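# Clamp wooden block to bench stop and extract dowel

## Task

First check the gap between the bench stop and the small wooden block, and if any loose item is lying there, remove it. Then use the spring clamp to hold the block flat and tight against the stop, and draw the block's dowel pin completely out of its hole (twisting it may help). At the end the block must still be clamped, lying flat on the bench board with the hole facing upward, and the pin must be set down somewhere it stays put. Release everything and move the gripper away. Anything held in place only by the robot at the end does not count.

## Robot and tools

Robot: one 7-joint arm with a two-finger parallel gripper. Joints from base outward: waist, shoulder, upper arm roll, elbow, forearm roll, wrist pitch, wrist roll. The roll joints and waist span about -69.1 to 69.1 rad; shoulder ±2.250, elbow ±2.580, wrist pitch ±2.100. Load limits are 51.3 N m for the first four joints and 32.3 N m for the last three, counting the weight of anything held. Reaching a limit through contact triggers a torque fault: the arm halts for 10 s and the rest of that call is dropped.

Scene frame: origin on the table surface under the arm base, +z up, +y to the left when facing along +x. The base may sit slightly tilted. Reported hand positions get less accurate at long reach.

Gripper frame: fingers extend along the gripper's +z axis and close along its y axis. end_effector_position is the point midway between the pads when they are shut. Closed fingertips stick out about 19 mm past it, open ones about 6 mm; while closing, the tips travel roughly 13 mm further from the arm, so keep that clearance over surfaces.

A row (used by both motion tools) is 9 numbers: x, y, z, qw, qx, qy, qz, position, speed. x, y, z is an absolute target for the hand point in metres, scene frame. qw..qz is an absolute orientation quaternion, w first, scene frame. position is the finger opening on a -1..1 scale: +1 = 85 mm wide, 0 ≈ 41 mm, about -0.8 = pads touching, -1 = keep closing until blocked. speed, also -1..1, sets finger speed: about 20 mm/s at -1, 85 at 0, 150 at +1. Always resend the intended quaternion, since the reported one drifts.

execute_actions(actions): a list of actions; each action is a table of up to 15 rows, one row per 1/30 s control step, 15 steps per action (0.5 s). If fewer rows are given, the last one is repeated. An empty list just reports state and images. Every step, the commanded pose is clamped to within 70 mm and 16 degrees of the measured pose; after an action the arm continues at most to that last clamped pose, so long motions need further commands. An action is rejected if its target lies more than 0.6 m from the hand's start position along any gripper axis; if the first action is rejected or any action is malformed, nothing runs.

move(target, speed, blocking): target is one row, an absolute pose. The hand follows a straight path there lasting 0.5 to 10 s (cut off at 10 s). speed is path top speed in m/s, 0.002 to 0.5, default 0.25; rotation up to twice that in rad/s, taking the shorter way. Finger values are applied at the start. The path ignores obstacles; faster moves and targets deeper past a contact hit and press harder. The result adds a move: line with the ending (done, off_target, moving, held, fault), limits such as paced (pose clipped) or held (a check blocked steps; the arm may then surge), and distance to target. blocking=false returns after 0.5 s while the arm keeps going; until a result shows it ended, other motion calls are refused, so use wait or stop.

wait(seconds): 0 to 10; lets time pass holding the last command, returning early if a move finishes. stop(): brakes a running move (needs room); fingers continue.

zoom_image(camera, region): camera is one of cam_head_left, cam_head_right, cam_high, cam_low, cam_wrist; region [x0, y0, x1, y1] in pixels, top-left origin, at most 504 by 504. All images are 896x504. Calibration (intrinsics K, distortion D, T_world_to_cam mapping scene frame to camera) is given per camera and may be off by a couple of degrees and up to about 9 mm; the wrist camera's pose follows the joint readings.

finished_scene(scene): ends the scene with that number, irreversibly; call it only after releasing and retreating.

Result lines: the state line gives hand position and quaternion. position_measured_pct ≈ 50 − 50 × finger position, 0 when fully open; if fingers stop short of the request below about 90, something is held or blocking; near 90 the pads met. "Hand target" shows the pose the controller now aims at. "pose unreachable" means the clearance check (which treats the base mount as arm) altered or blocked a command. Step readings list hand positions, with HELD where a row was restrained. MOTOR HOT appears from 60 °C; at 75 °C an OVER-TEMPERATURE FAULT lets the arm sag, so avoid holding loads for long.

Gripping: for a firm grip, send position -1 and keep sending it. For a gentle grip, open, then close to slightly less than the object's width; each extra millimetre adds force. To release, command wider than the object. Fingers can re-close by themselves if the object shifts or slips.

Suggested order: look with the cameras, remove any loose item from between stop and block, seat the block flat against the stop, apply the spring clamp, grip and pull (or twist and pull) the pin until free, lay it down where it won't roll, open, lift away. Parts may occasionally be tugged by outside disturbances. Avoid dropping things, slamming, hard pushing, and knocking anything off the table.

Each tool is called after "Emit:" as name([rows], argument=value, ...), one row to a line, values as JSON.

## Session

Emit:
execute_actions(actions=[])

Scene clock: 0.00 s.
end_effector_position=(+0.2507, +0.5113, +0.3326) position_measured_pct=90.1 end_effector_quat_wxyz=(-0.097, -0.596, +0.788, +0.122)
Joint positions: [-1.793 -0.212 -0.154  1.985  0.685  0.963  0.833]
Joint velocities: [ 0.     0.001  0.     0.001 -0.     0.    -0.   ]
Motor temperatures (°C, as the motors report them): [33 32 30 34 35 38 36]
Hand target: +0.251, +0.511, +0.333; -0.097, -0.596, +0.788, +0.122

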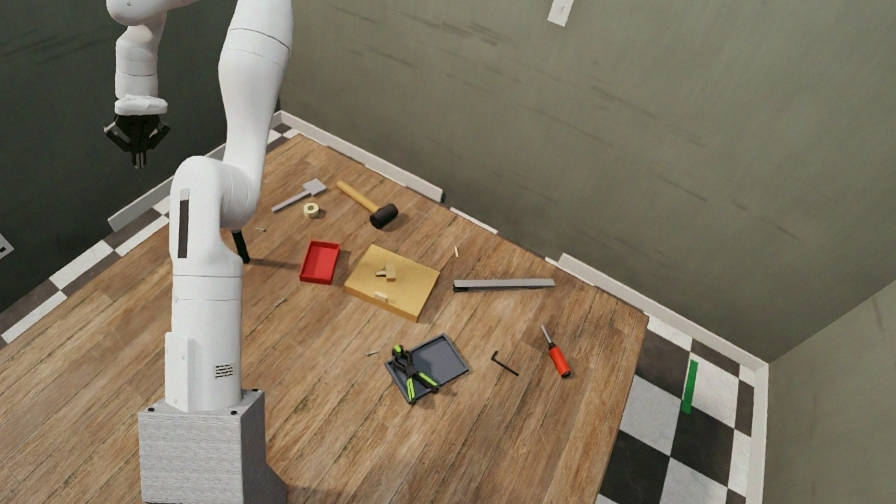

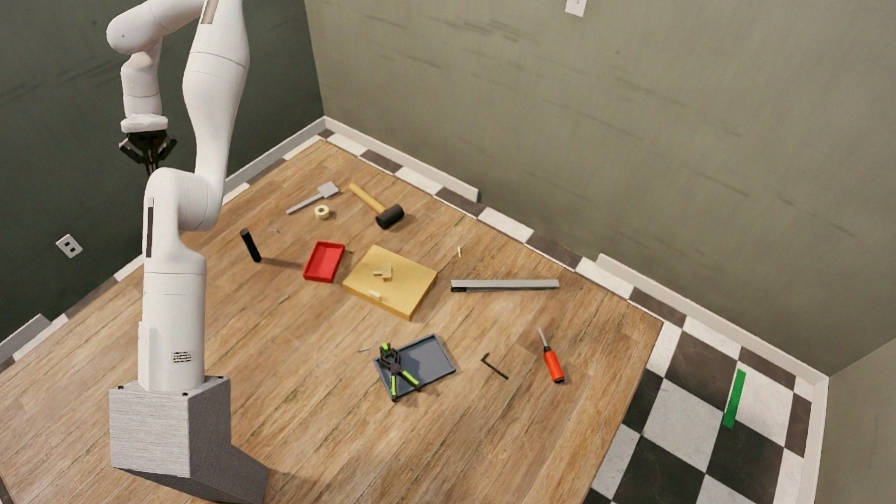

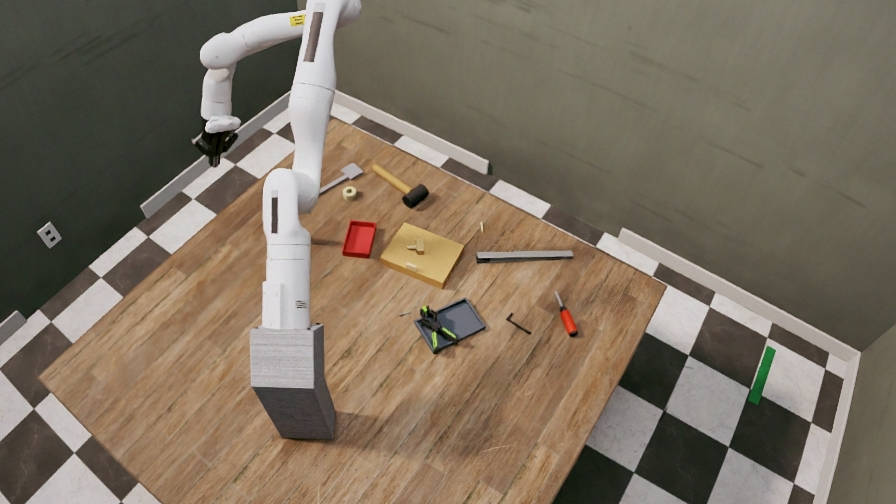

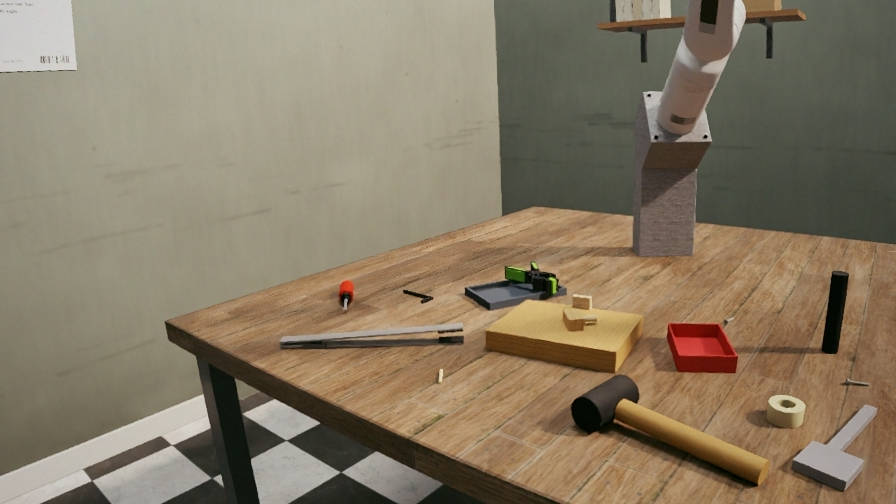

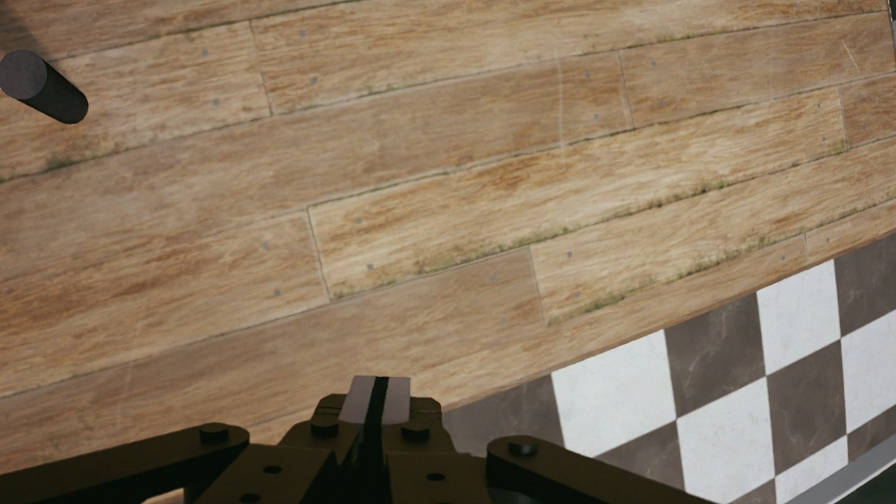

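Emit:
zoom_image(camera="cam_head_left", region=[320, 230, 500, 420])

Emit:
zoom_image(camera="cam_low", region=[450, 250, 670, 380])

Emit:
zoom_image(camera="cam_high", region=[360, 210, 520, 370])

Region (320, 230, 500, 420) of cam_head_left's 896x504 image, scaled by 2.653, with more detail than that image has; it fills the left 477 columns of this view, and the rest is white.

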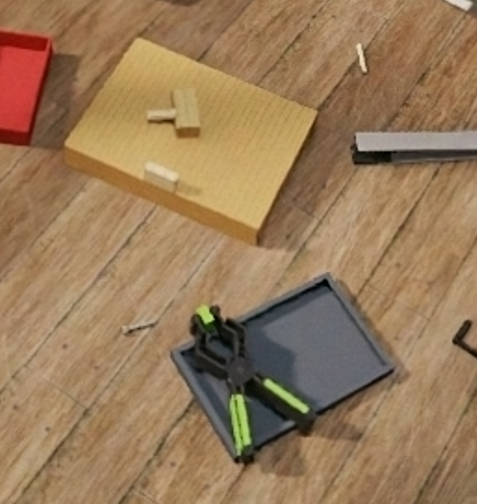

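Region (450, 250, 670, 380) of cam_low's 896x504 image, scaled by 2.291, with more detail than that image has; it fills the top 298 rows of this view, and the rest is white.

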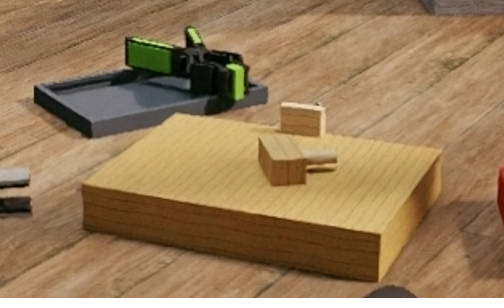

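Region (360, 210, 520, 370) of cam_high's 896x504 image, scaled by 3.150, with more detail than that image has.

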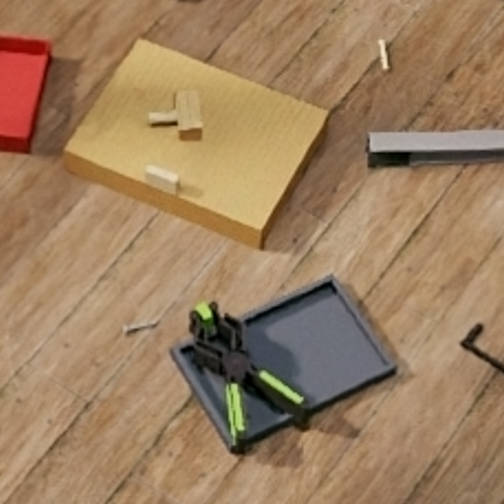

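Emit:
move(target=[0.50,-0.01,0.28,0,0,1,0,1,1], speed=0.35)

Scene clock: 3.70 s.
end_effector_position=(+0.4997, -0.0115, +0.2783) position_measured_pct=0.0 end_effector_quat_wxyz=(-0.001, -0.000, +1.000, -0.002)
Joint positions: [-1.513 -1.35   0.891  2.193  1.022  1.015  0.887]
Joint velocities: [-0.003 -0.003  0.002  0.002 -0.003 -0.004  0.003]
Motor temperatures (°C, as the motors report them): [33 32 30 34 35 38 36]
Hand target: +0.500, -0.011, +0.278; -0.001, +0.000, +1.000, -0.002
Off the commanded pose: 0.002 m, 0 deg.
move: done
camera_calibration (this result's frames):
cam_wrist: T_world_to_cam=[[-0.0440391, 0.99814, 0.0421546, 0.00801907], [0.996402, 0.0408258, 0.0742684, -0.477697], [0.0724093, 0.0452736, -0.996347, 0.384177], [0, 0, 0, 1]] pos_world=[0.448513, -0.00589484, 0.417913]

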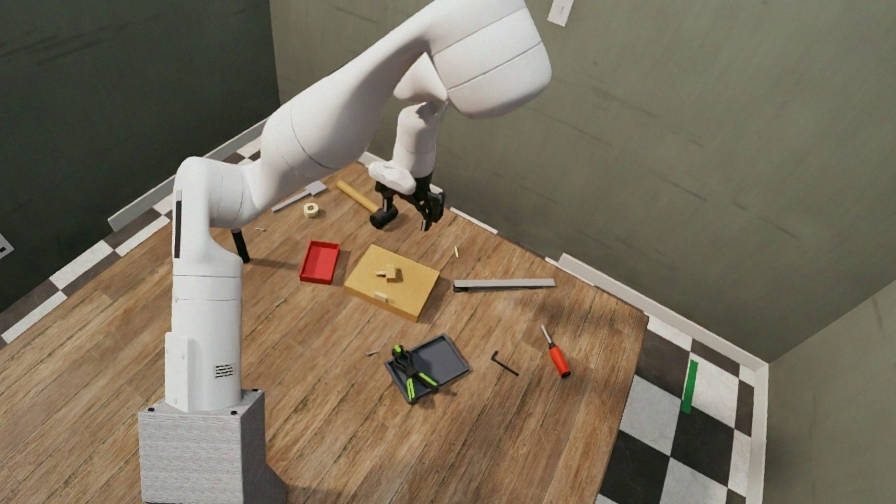

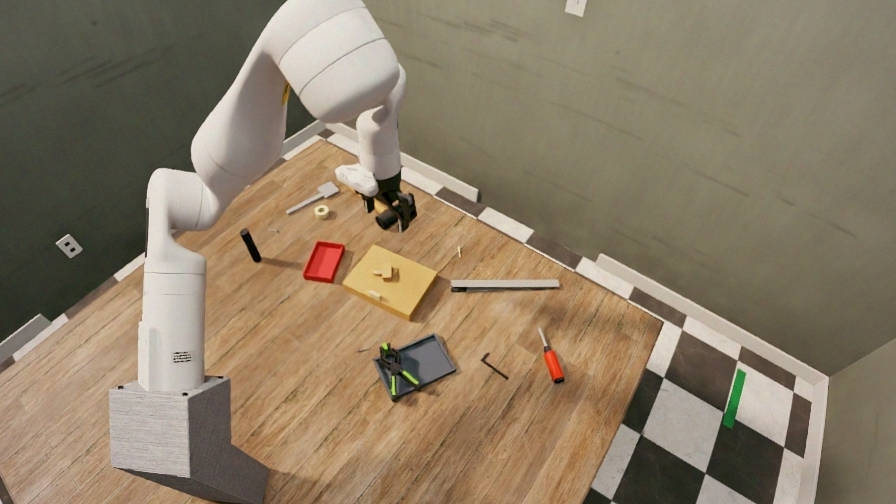

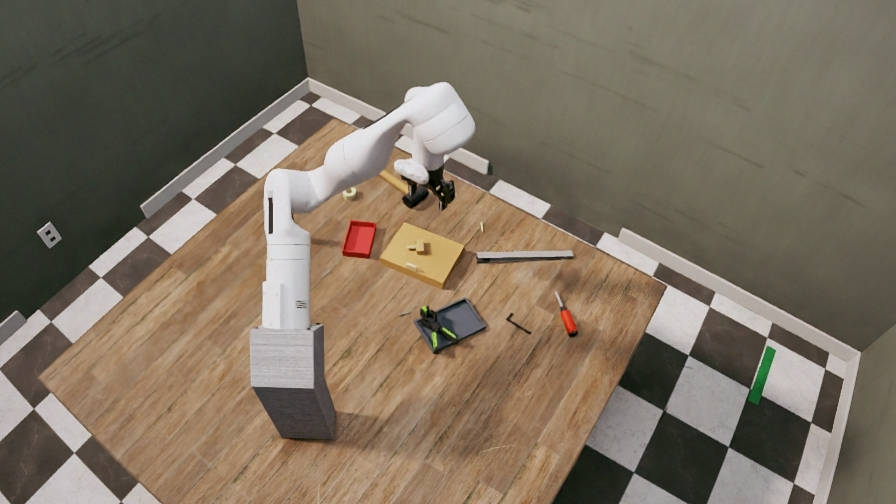

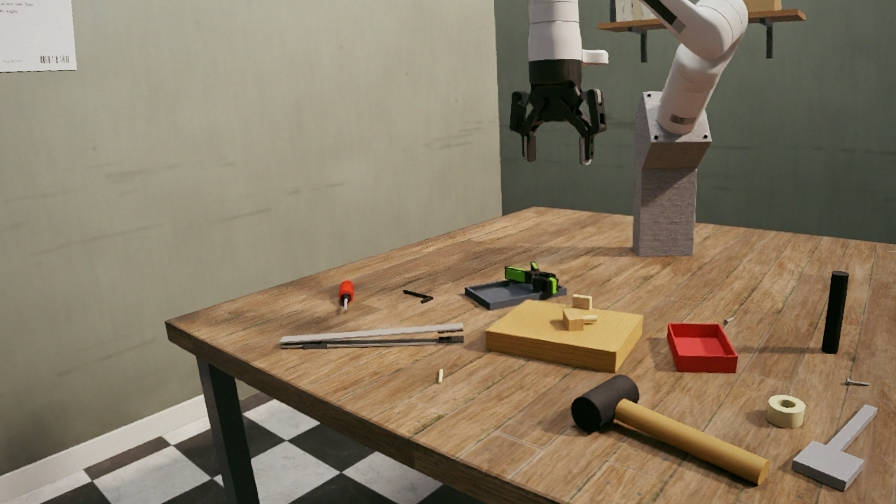

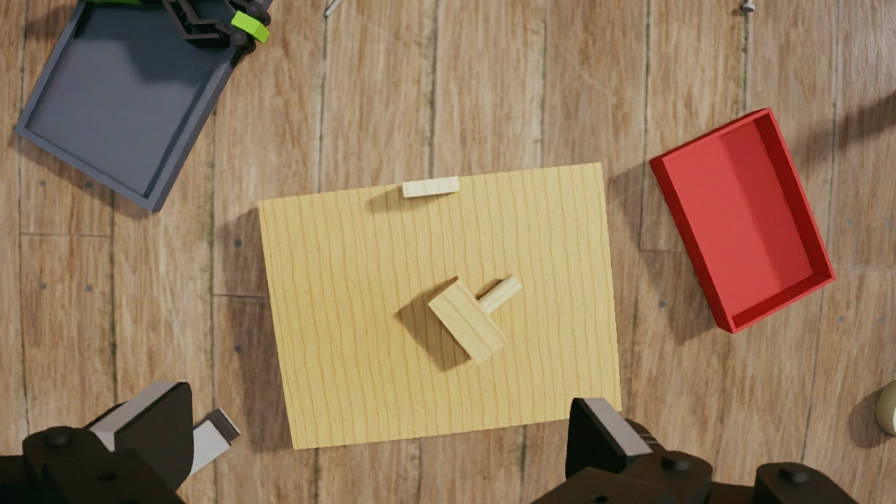

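Emit:
zoom_image(camera="cam_wrist", region=[360, 150, 600, 390])

Emit:
zoom_image(camera="cam_low", region=[480, 255, 620, 345])

Region (360, 150, 600, 390) of cam_wrist's 896x504 image, scaled by 2.100.

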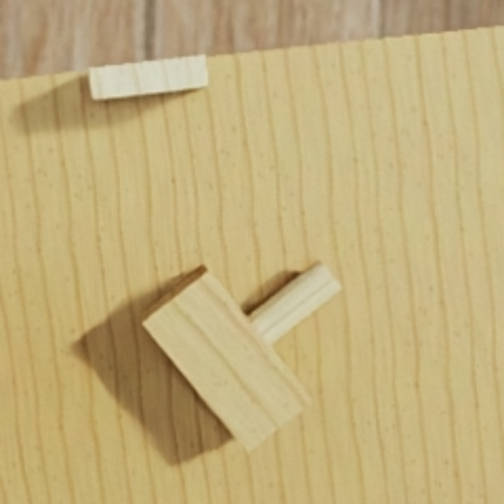

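Region (480, 255, 620, 345) of cam_low's 896x504 image, scaled by 3.600, with more detail than that image has; it fills the top 324 rows of this view, and the rest is white.

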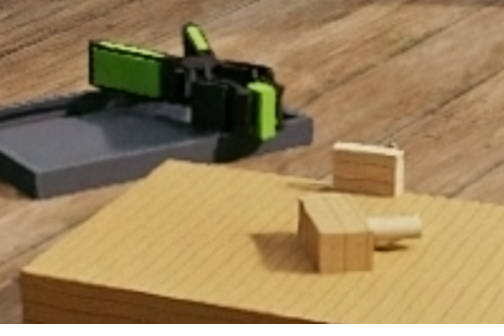

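Emit:
move(target=[0.471,0.073,0.104,0.3491,0.3787,0.8427,-0.1569,0.5,1], speed=0.3)

Scene clock: 9.83 s.
end_effector_position=(+0.4710, +0.0746, +0.1040) position_measured_pct=25.0 end_effector_quat_wxyz=(+0.350, +0.379, +0.842, -0.157)
Joint positions: [-3.046 -1.02   1.78   2.569  2.074  2.044 -2.014]
Joint velocities: [-0.004 -0.002  0.    -0.002  0.    -0.001 -0.   ]
Motor temperatures (°C, as the motors report them): [33 32 30 34 35 38 36]
Hand target: +0.471, +0.075, +0.104; +0.350, +0.379, +0.842, -0.156
Off the commanded pose: 0.002 m, 0 deg.
move: done; limits=paced
camera_calibration (this result's frames):
cam_wrist: T_world_to_cam=[[0.703796, 0.710396, 0.00305129, -0.398561], [0.460003, -0.458994, 0.76008, -0.221068], [0.541358, -0.533537, -0.649823, -0.00502109], [0, 0, 0, 1]] pos_world=[0.384916, 0.178988, 0.165983]

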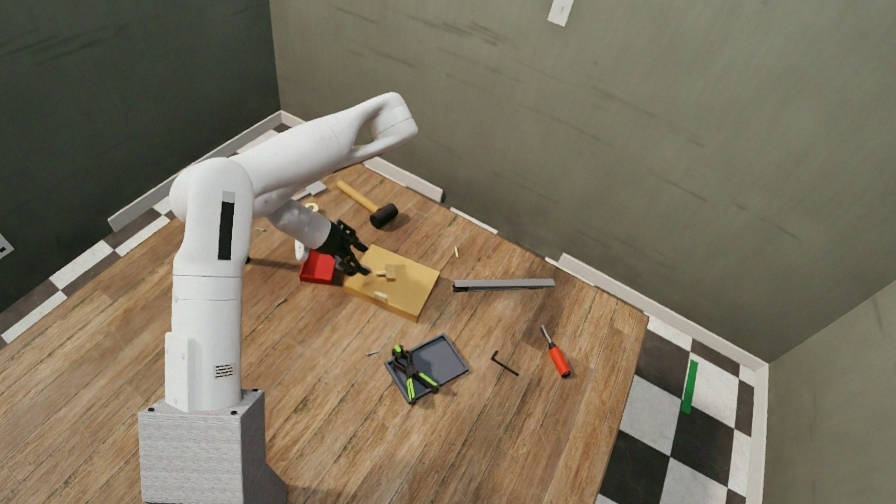

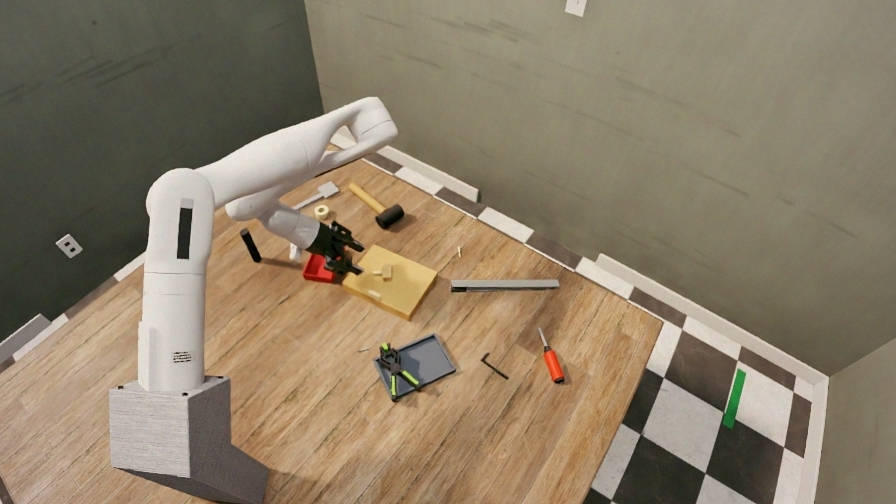

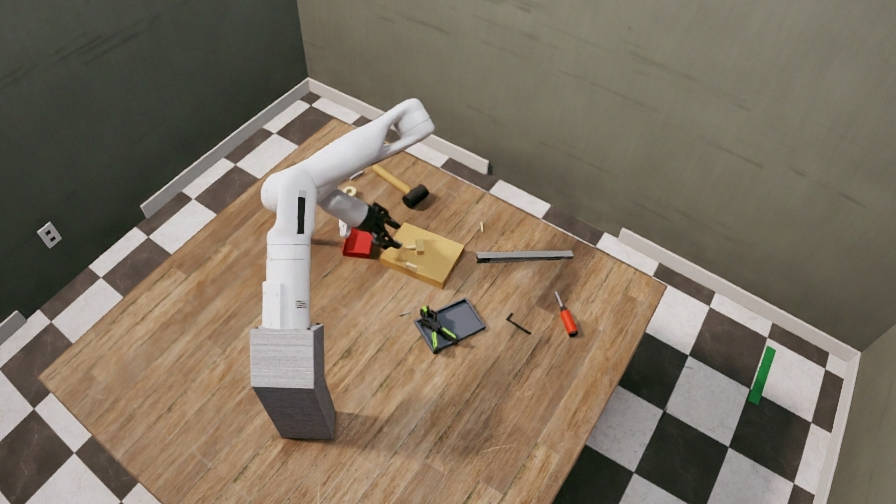

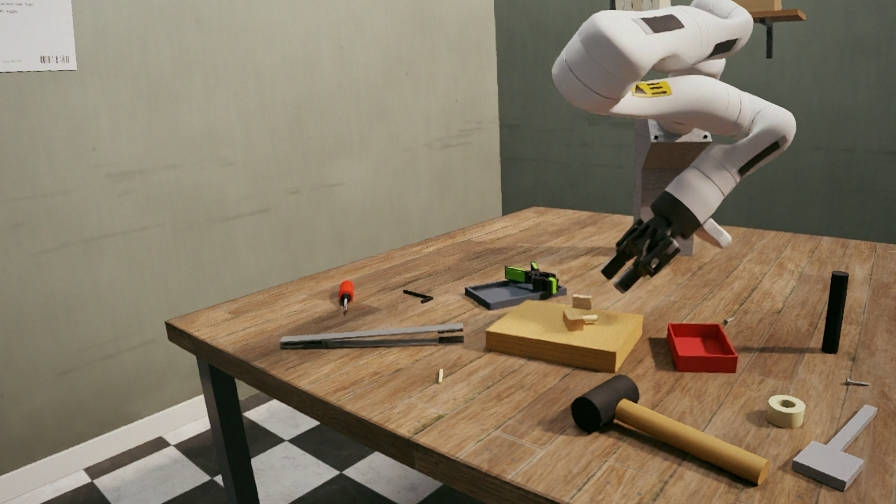

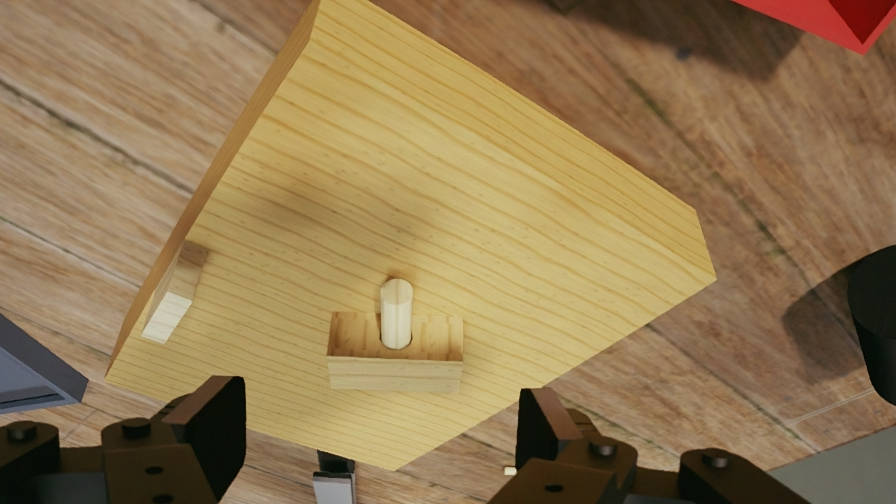

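Emit:
move(target=[0.5077,0.0341,0.052,0.3491,0.3787,0.8427,-0.1569,0.5,1], speed=0.08)

Emit:
zoom_image(camera="cam_low", region=[520, 250, 680, 360])

Scene clock: 12.17 s.
end_effector_position=(+0.5078, +0.0342, +0.0519) position_measured_pct=25.0 end_effector_quat_wxyz=(+0.349, +0.378, +0.843, -0.157)
Joint positions: [-2.89  -1.084  1.9    2.42   2.364  1.852 -1.815]
Joint velocities: [ 0.004 -0.003  0.002 -0.002 -0.     0.    -0.001]
Motor temperatures (°C, as the motors report them): [33 32 30 34 35 38 36]
Hand target: +0.508, +0.034, +0.052; +0.349, +0.378, +0.843, -0.157
Off the commanded pose: 0.000 m, 0 deg.
move: done
camera_calibration (this result's frames):
cam_wrist: T_world_to_cam=[[0.703194, 0.710996, 0.00144346, -0.395253], [0.461982, -0.458454, 0.759205, -0.217929], [0.540454, -0.533202, -0.65085, -0.0798189], [0, 0, 0, 1]] pos_world=[0.421758, 0.138554, 0.114073]

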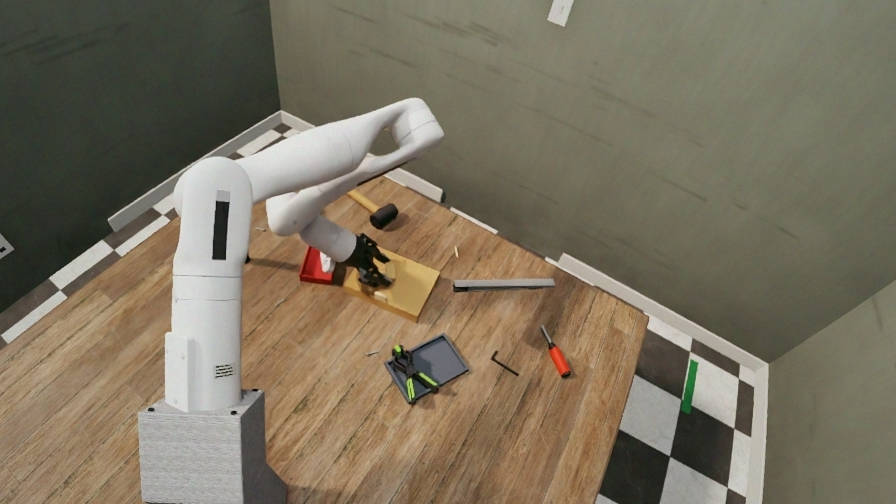

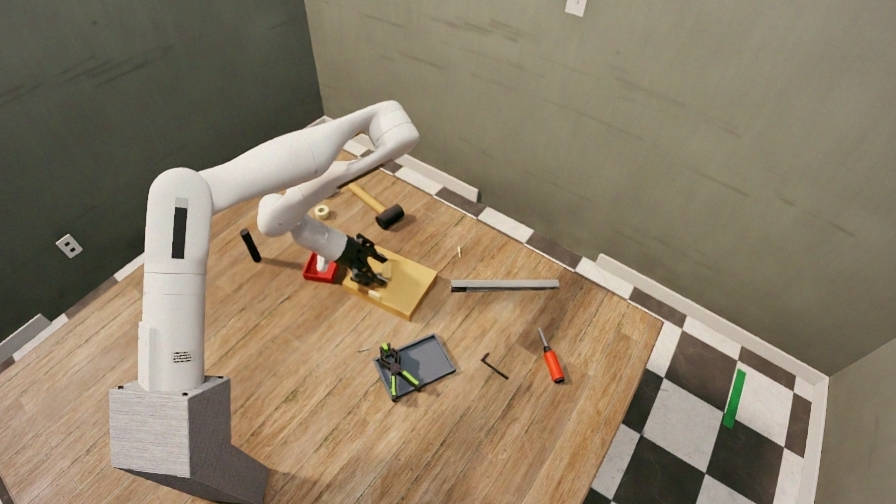

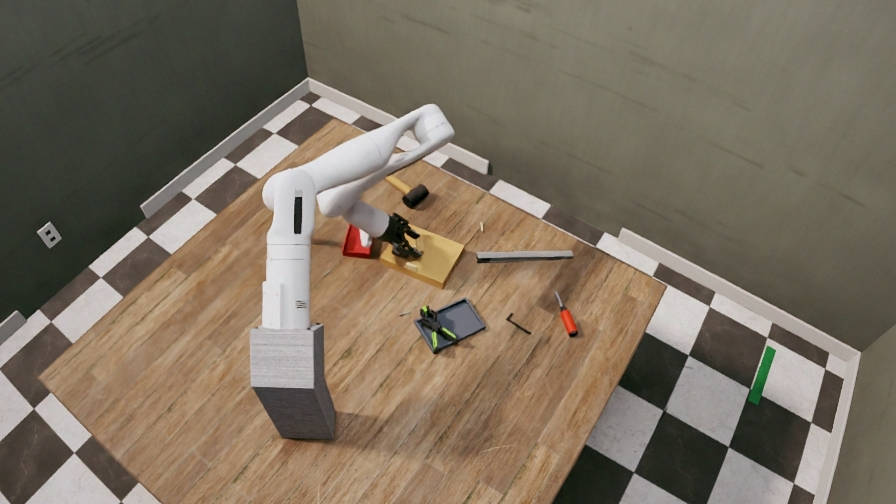

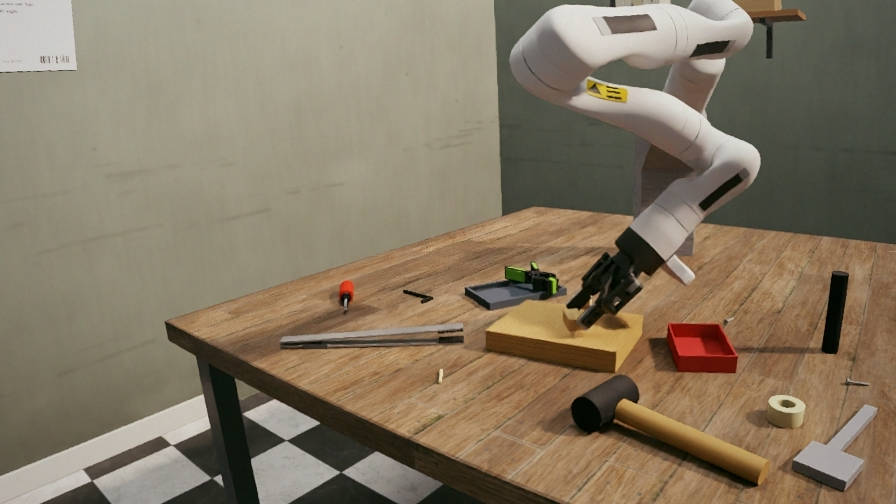

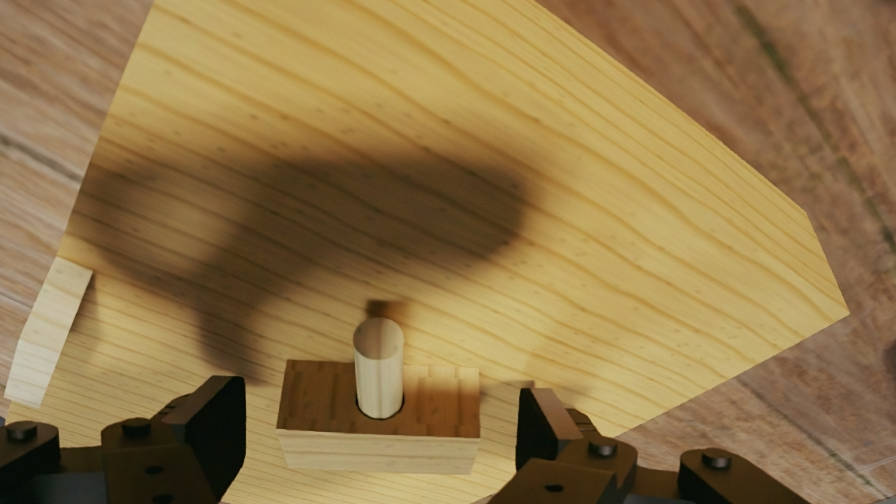

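Region (520, 250, 680, 360) of cam_low's 896x504 image, scaled by 3.150, with more detail than that image has; it fills the top 346 rows of this view, and the rest is white.

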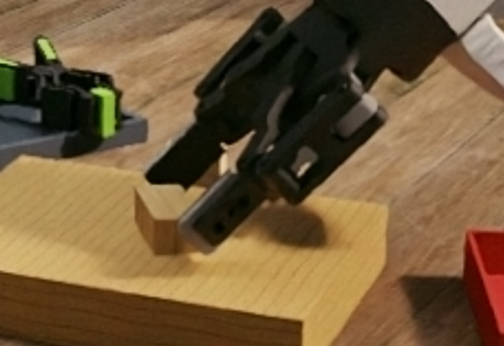

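Emit:
execute_actions([
  [[0.5104,0.0311,0.052,0.3491,0.3787,0.8427,-0.1569,0.5,0]],
  [[0.5104,0.0311,0.052,0.3491,0.3787,0.8427,-0.1569,-0.15,-0.3]],
  [[0.5104,0.0311,0.052,0.3491,0.3787,0.8427,-0.1569,-0.15,-0.3]],
])

Emit:
zoom_image(camera="cam_low", region=[520, 250, 680, 360])

Scene clock: 13.97 s.
end_effector_position=(+0.5107, +0.0309, +0.0525) position_measured_pct=48.8 end_effector_quat_wxyz=(+0.350, +0.378, +0.843, -0.157)
Joint positions: [-2.875 -1.081  1.9    2.418  2.373  1.84  -1.807]
Joint velocities: [ 0.001  0.001 -0.     0.001  0.    -0.002  0.   ]
Motor temperatures (°C, as the motors report them): [33 32 30 34 35 38 36]
Hand target: +0.510, +0.031, +0.052; +0.349, +0.379, +0.843, -0.157
Off the commanded pose: 0.001 m, 0 deg.
Step readings (end_effector_position; steps 1 to 15: 1st action; 16 to 30: 2nd action; 31 to 45: 3rd action):
0: (+0.5078, +0.0339, +0.0520)
1: (+0.5080, +0.0336, +0.0521)
2: (+0.5091, +0.0324, +0.0523)
4: (+0.5102, +0.0312, +0.0522)
8: (+0.5103, +0.0314, +0.0518)
15: (+0.5104, +0.0311, +0.0520)
16: (+0.5104, +0.0311, +0.0520)
17: (+0.5104, +0.0311, +0.0520)
19: (+0.5104, +0.0311, +0.0520)
23: (+0.5104, +0.0311, +0.0520)
30: (+0.5107, +0.0309, +0.0525)
31: (+0.5107, +0.0309, +0.0525)
32: (+0.5107, +0.0309, +0.0525)
34: (+0.5107, +0.0309, +0.0525)
38: (+0.5107, +0.0309, +0.0525)
45: end_effector_position above
camera_calibration (this result's frames):
cam_wrist: T_world_to_cam=[[0.703397, 0.710795, 0.00153777, -0.395008], [0.461309, -0.458151, 0.759797, -0.220928], [0.540765, -0.53373, -0.650158, -0.0829457], [0, 0, 0, 1]] pos_world=[0.424618, 0.135281, 0.11454]

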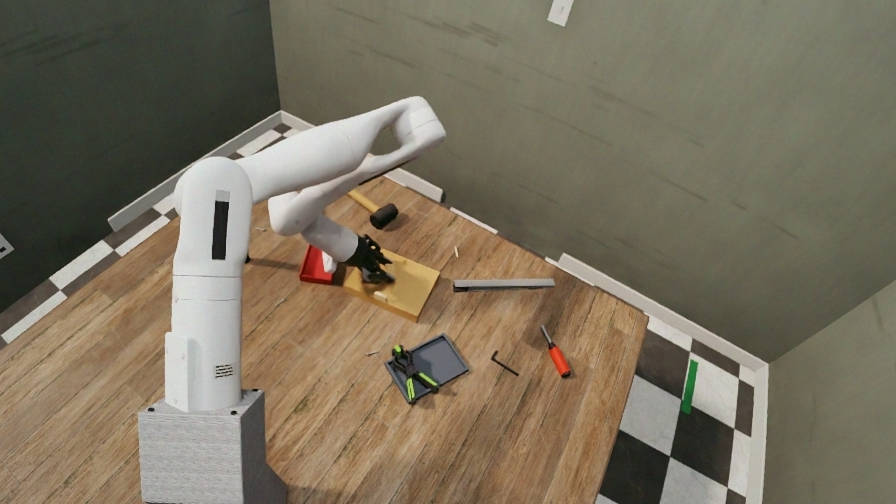

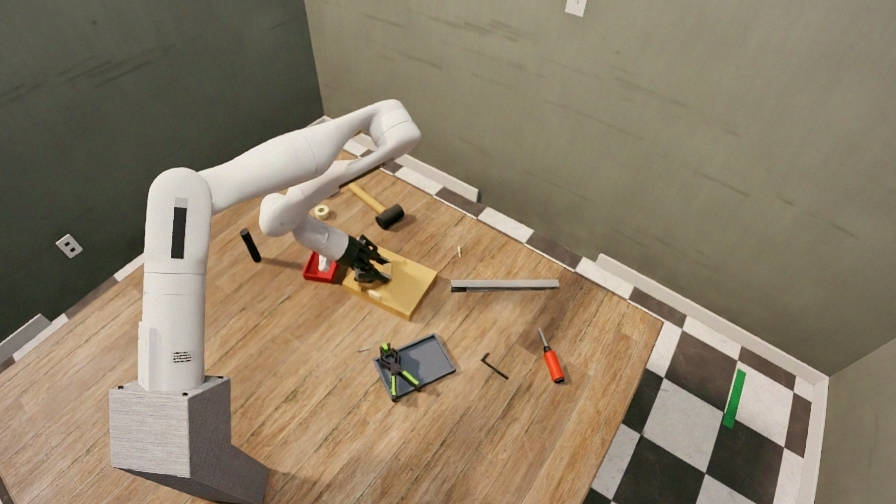

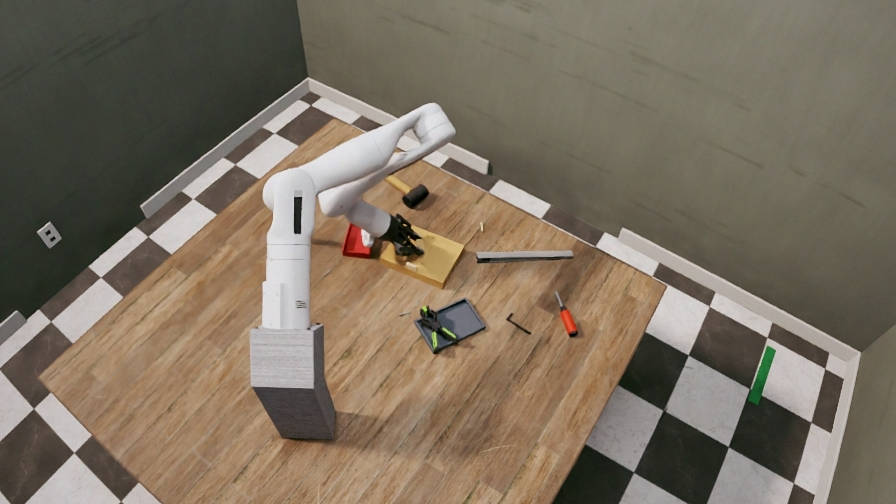

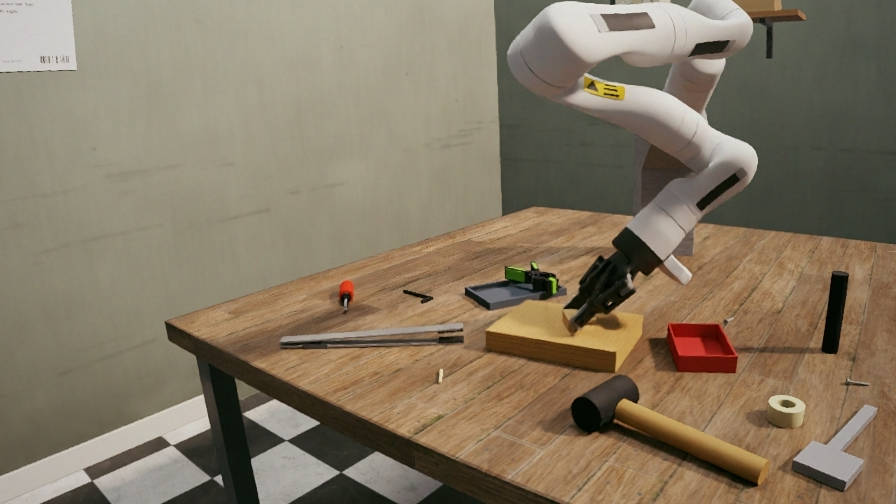

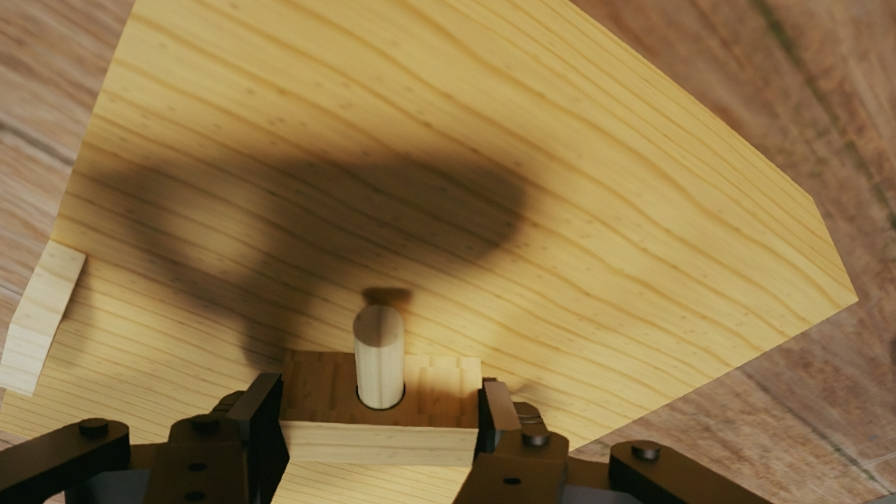

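Region (520, 250, 680, 360) of cam_low's 896x504 image, scaled by 3.150, with more detail than that image has; it fills the top 346 rows of this view, and the rest is white.

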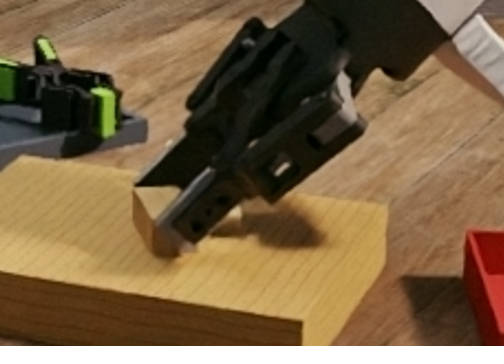

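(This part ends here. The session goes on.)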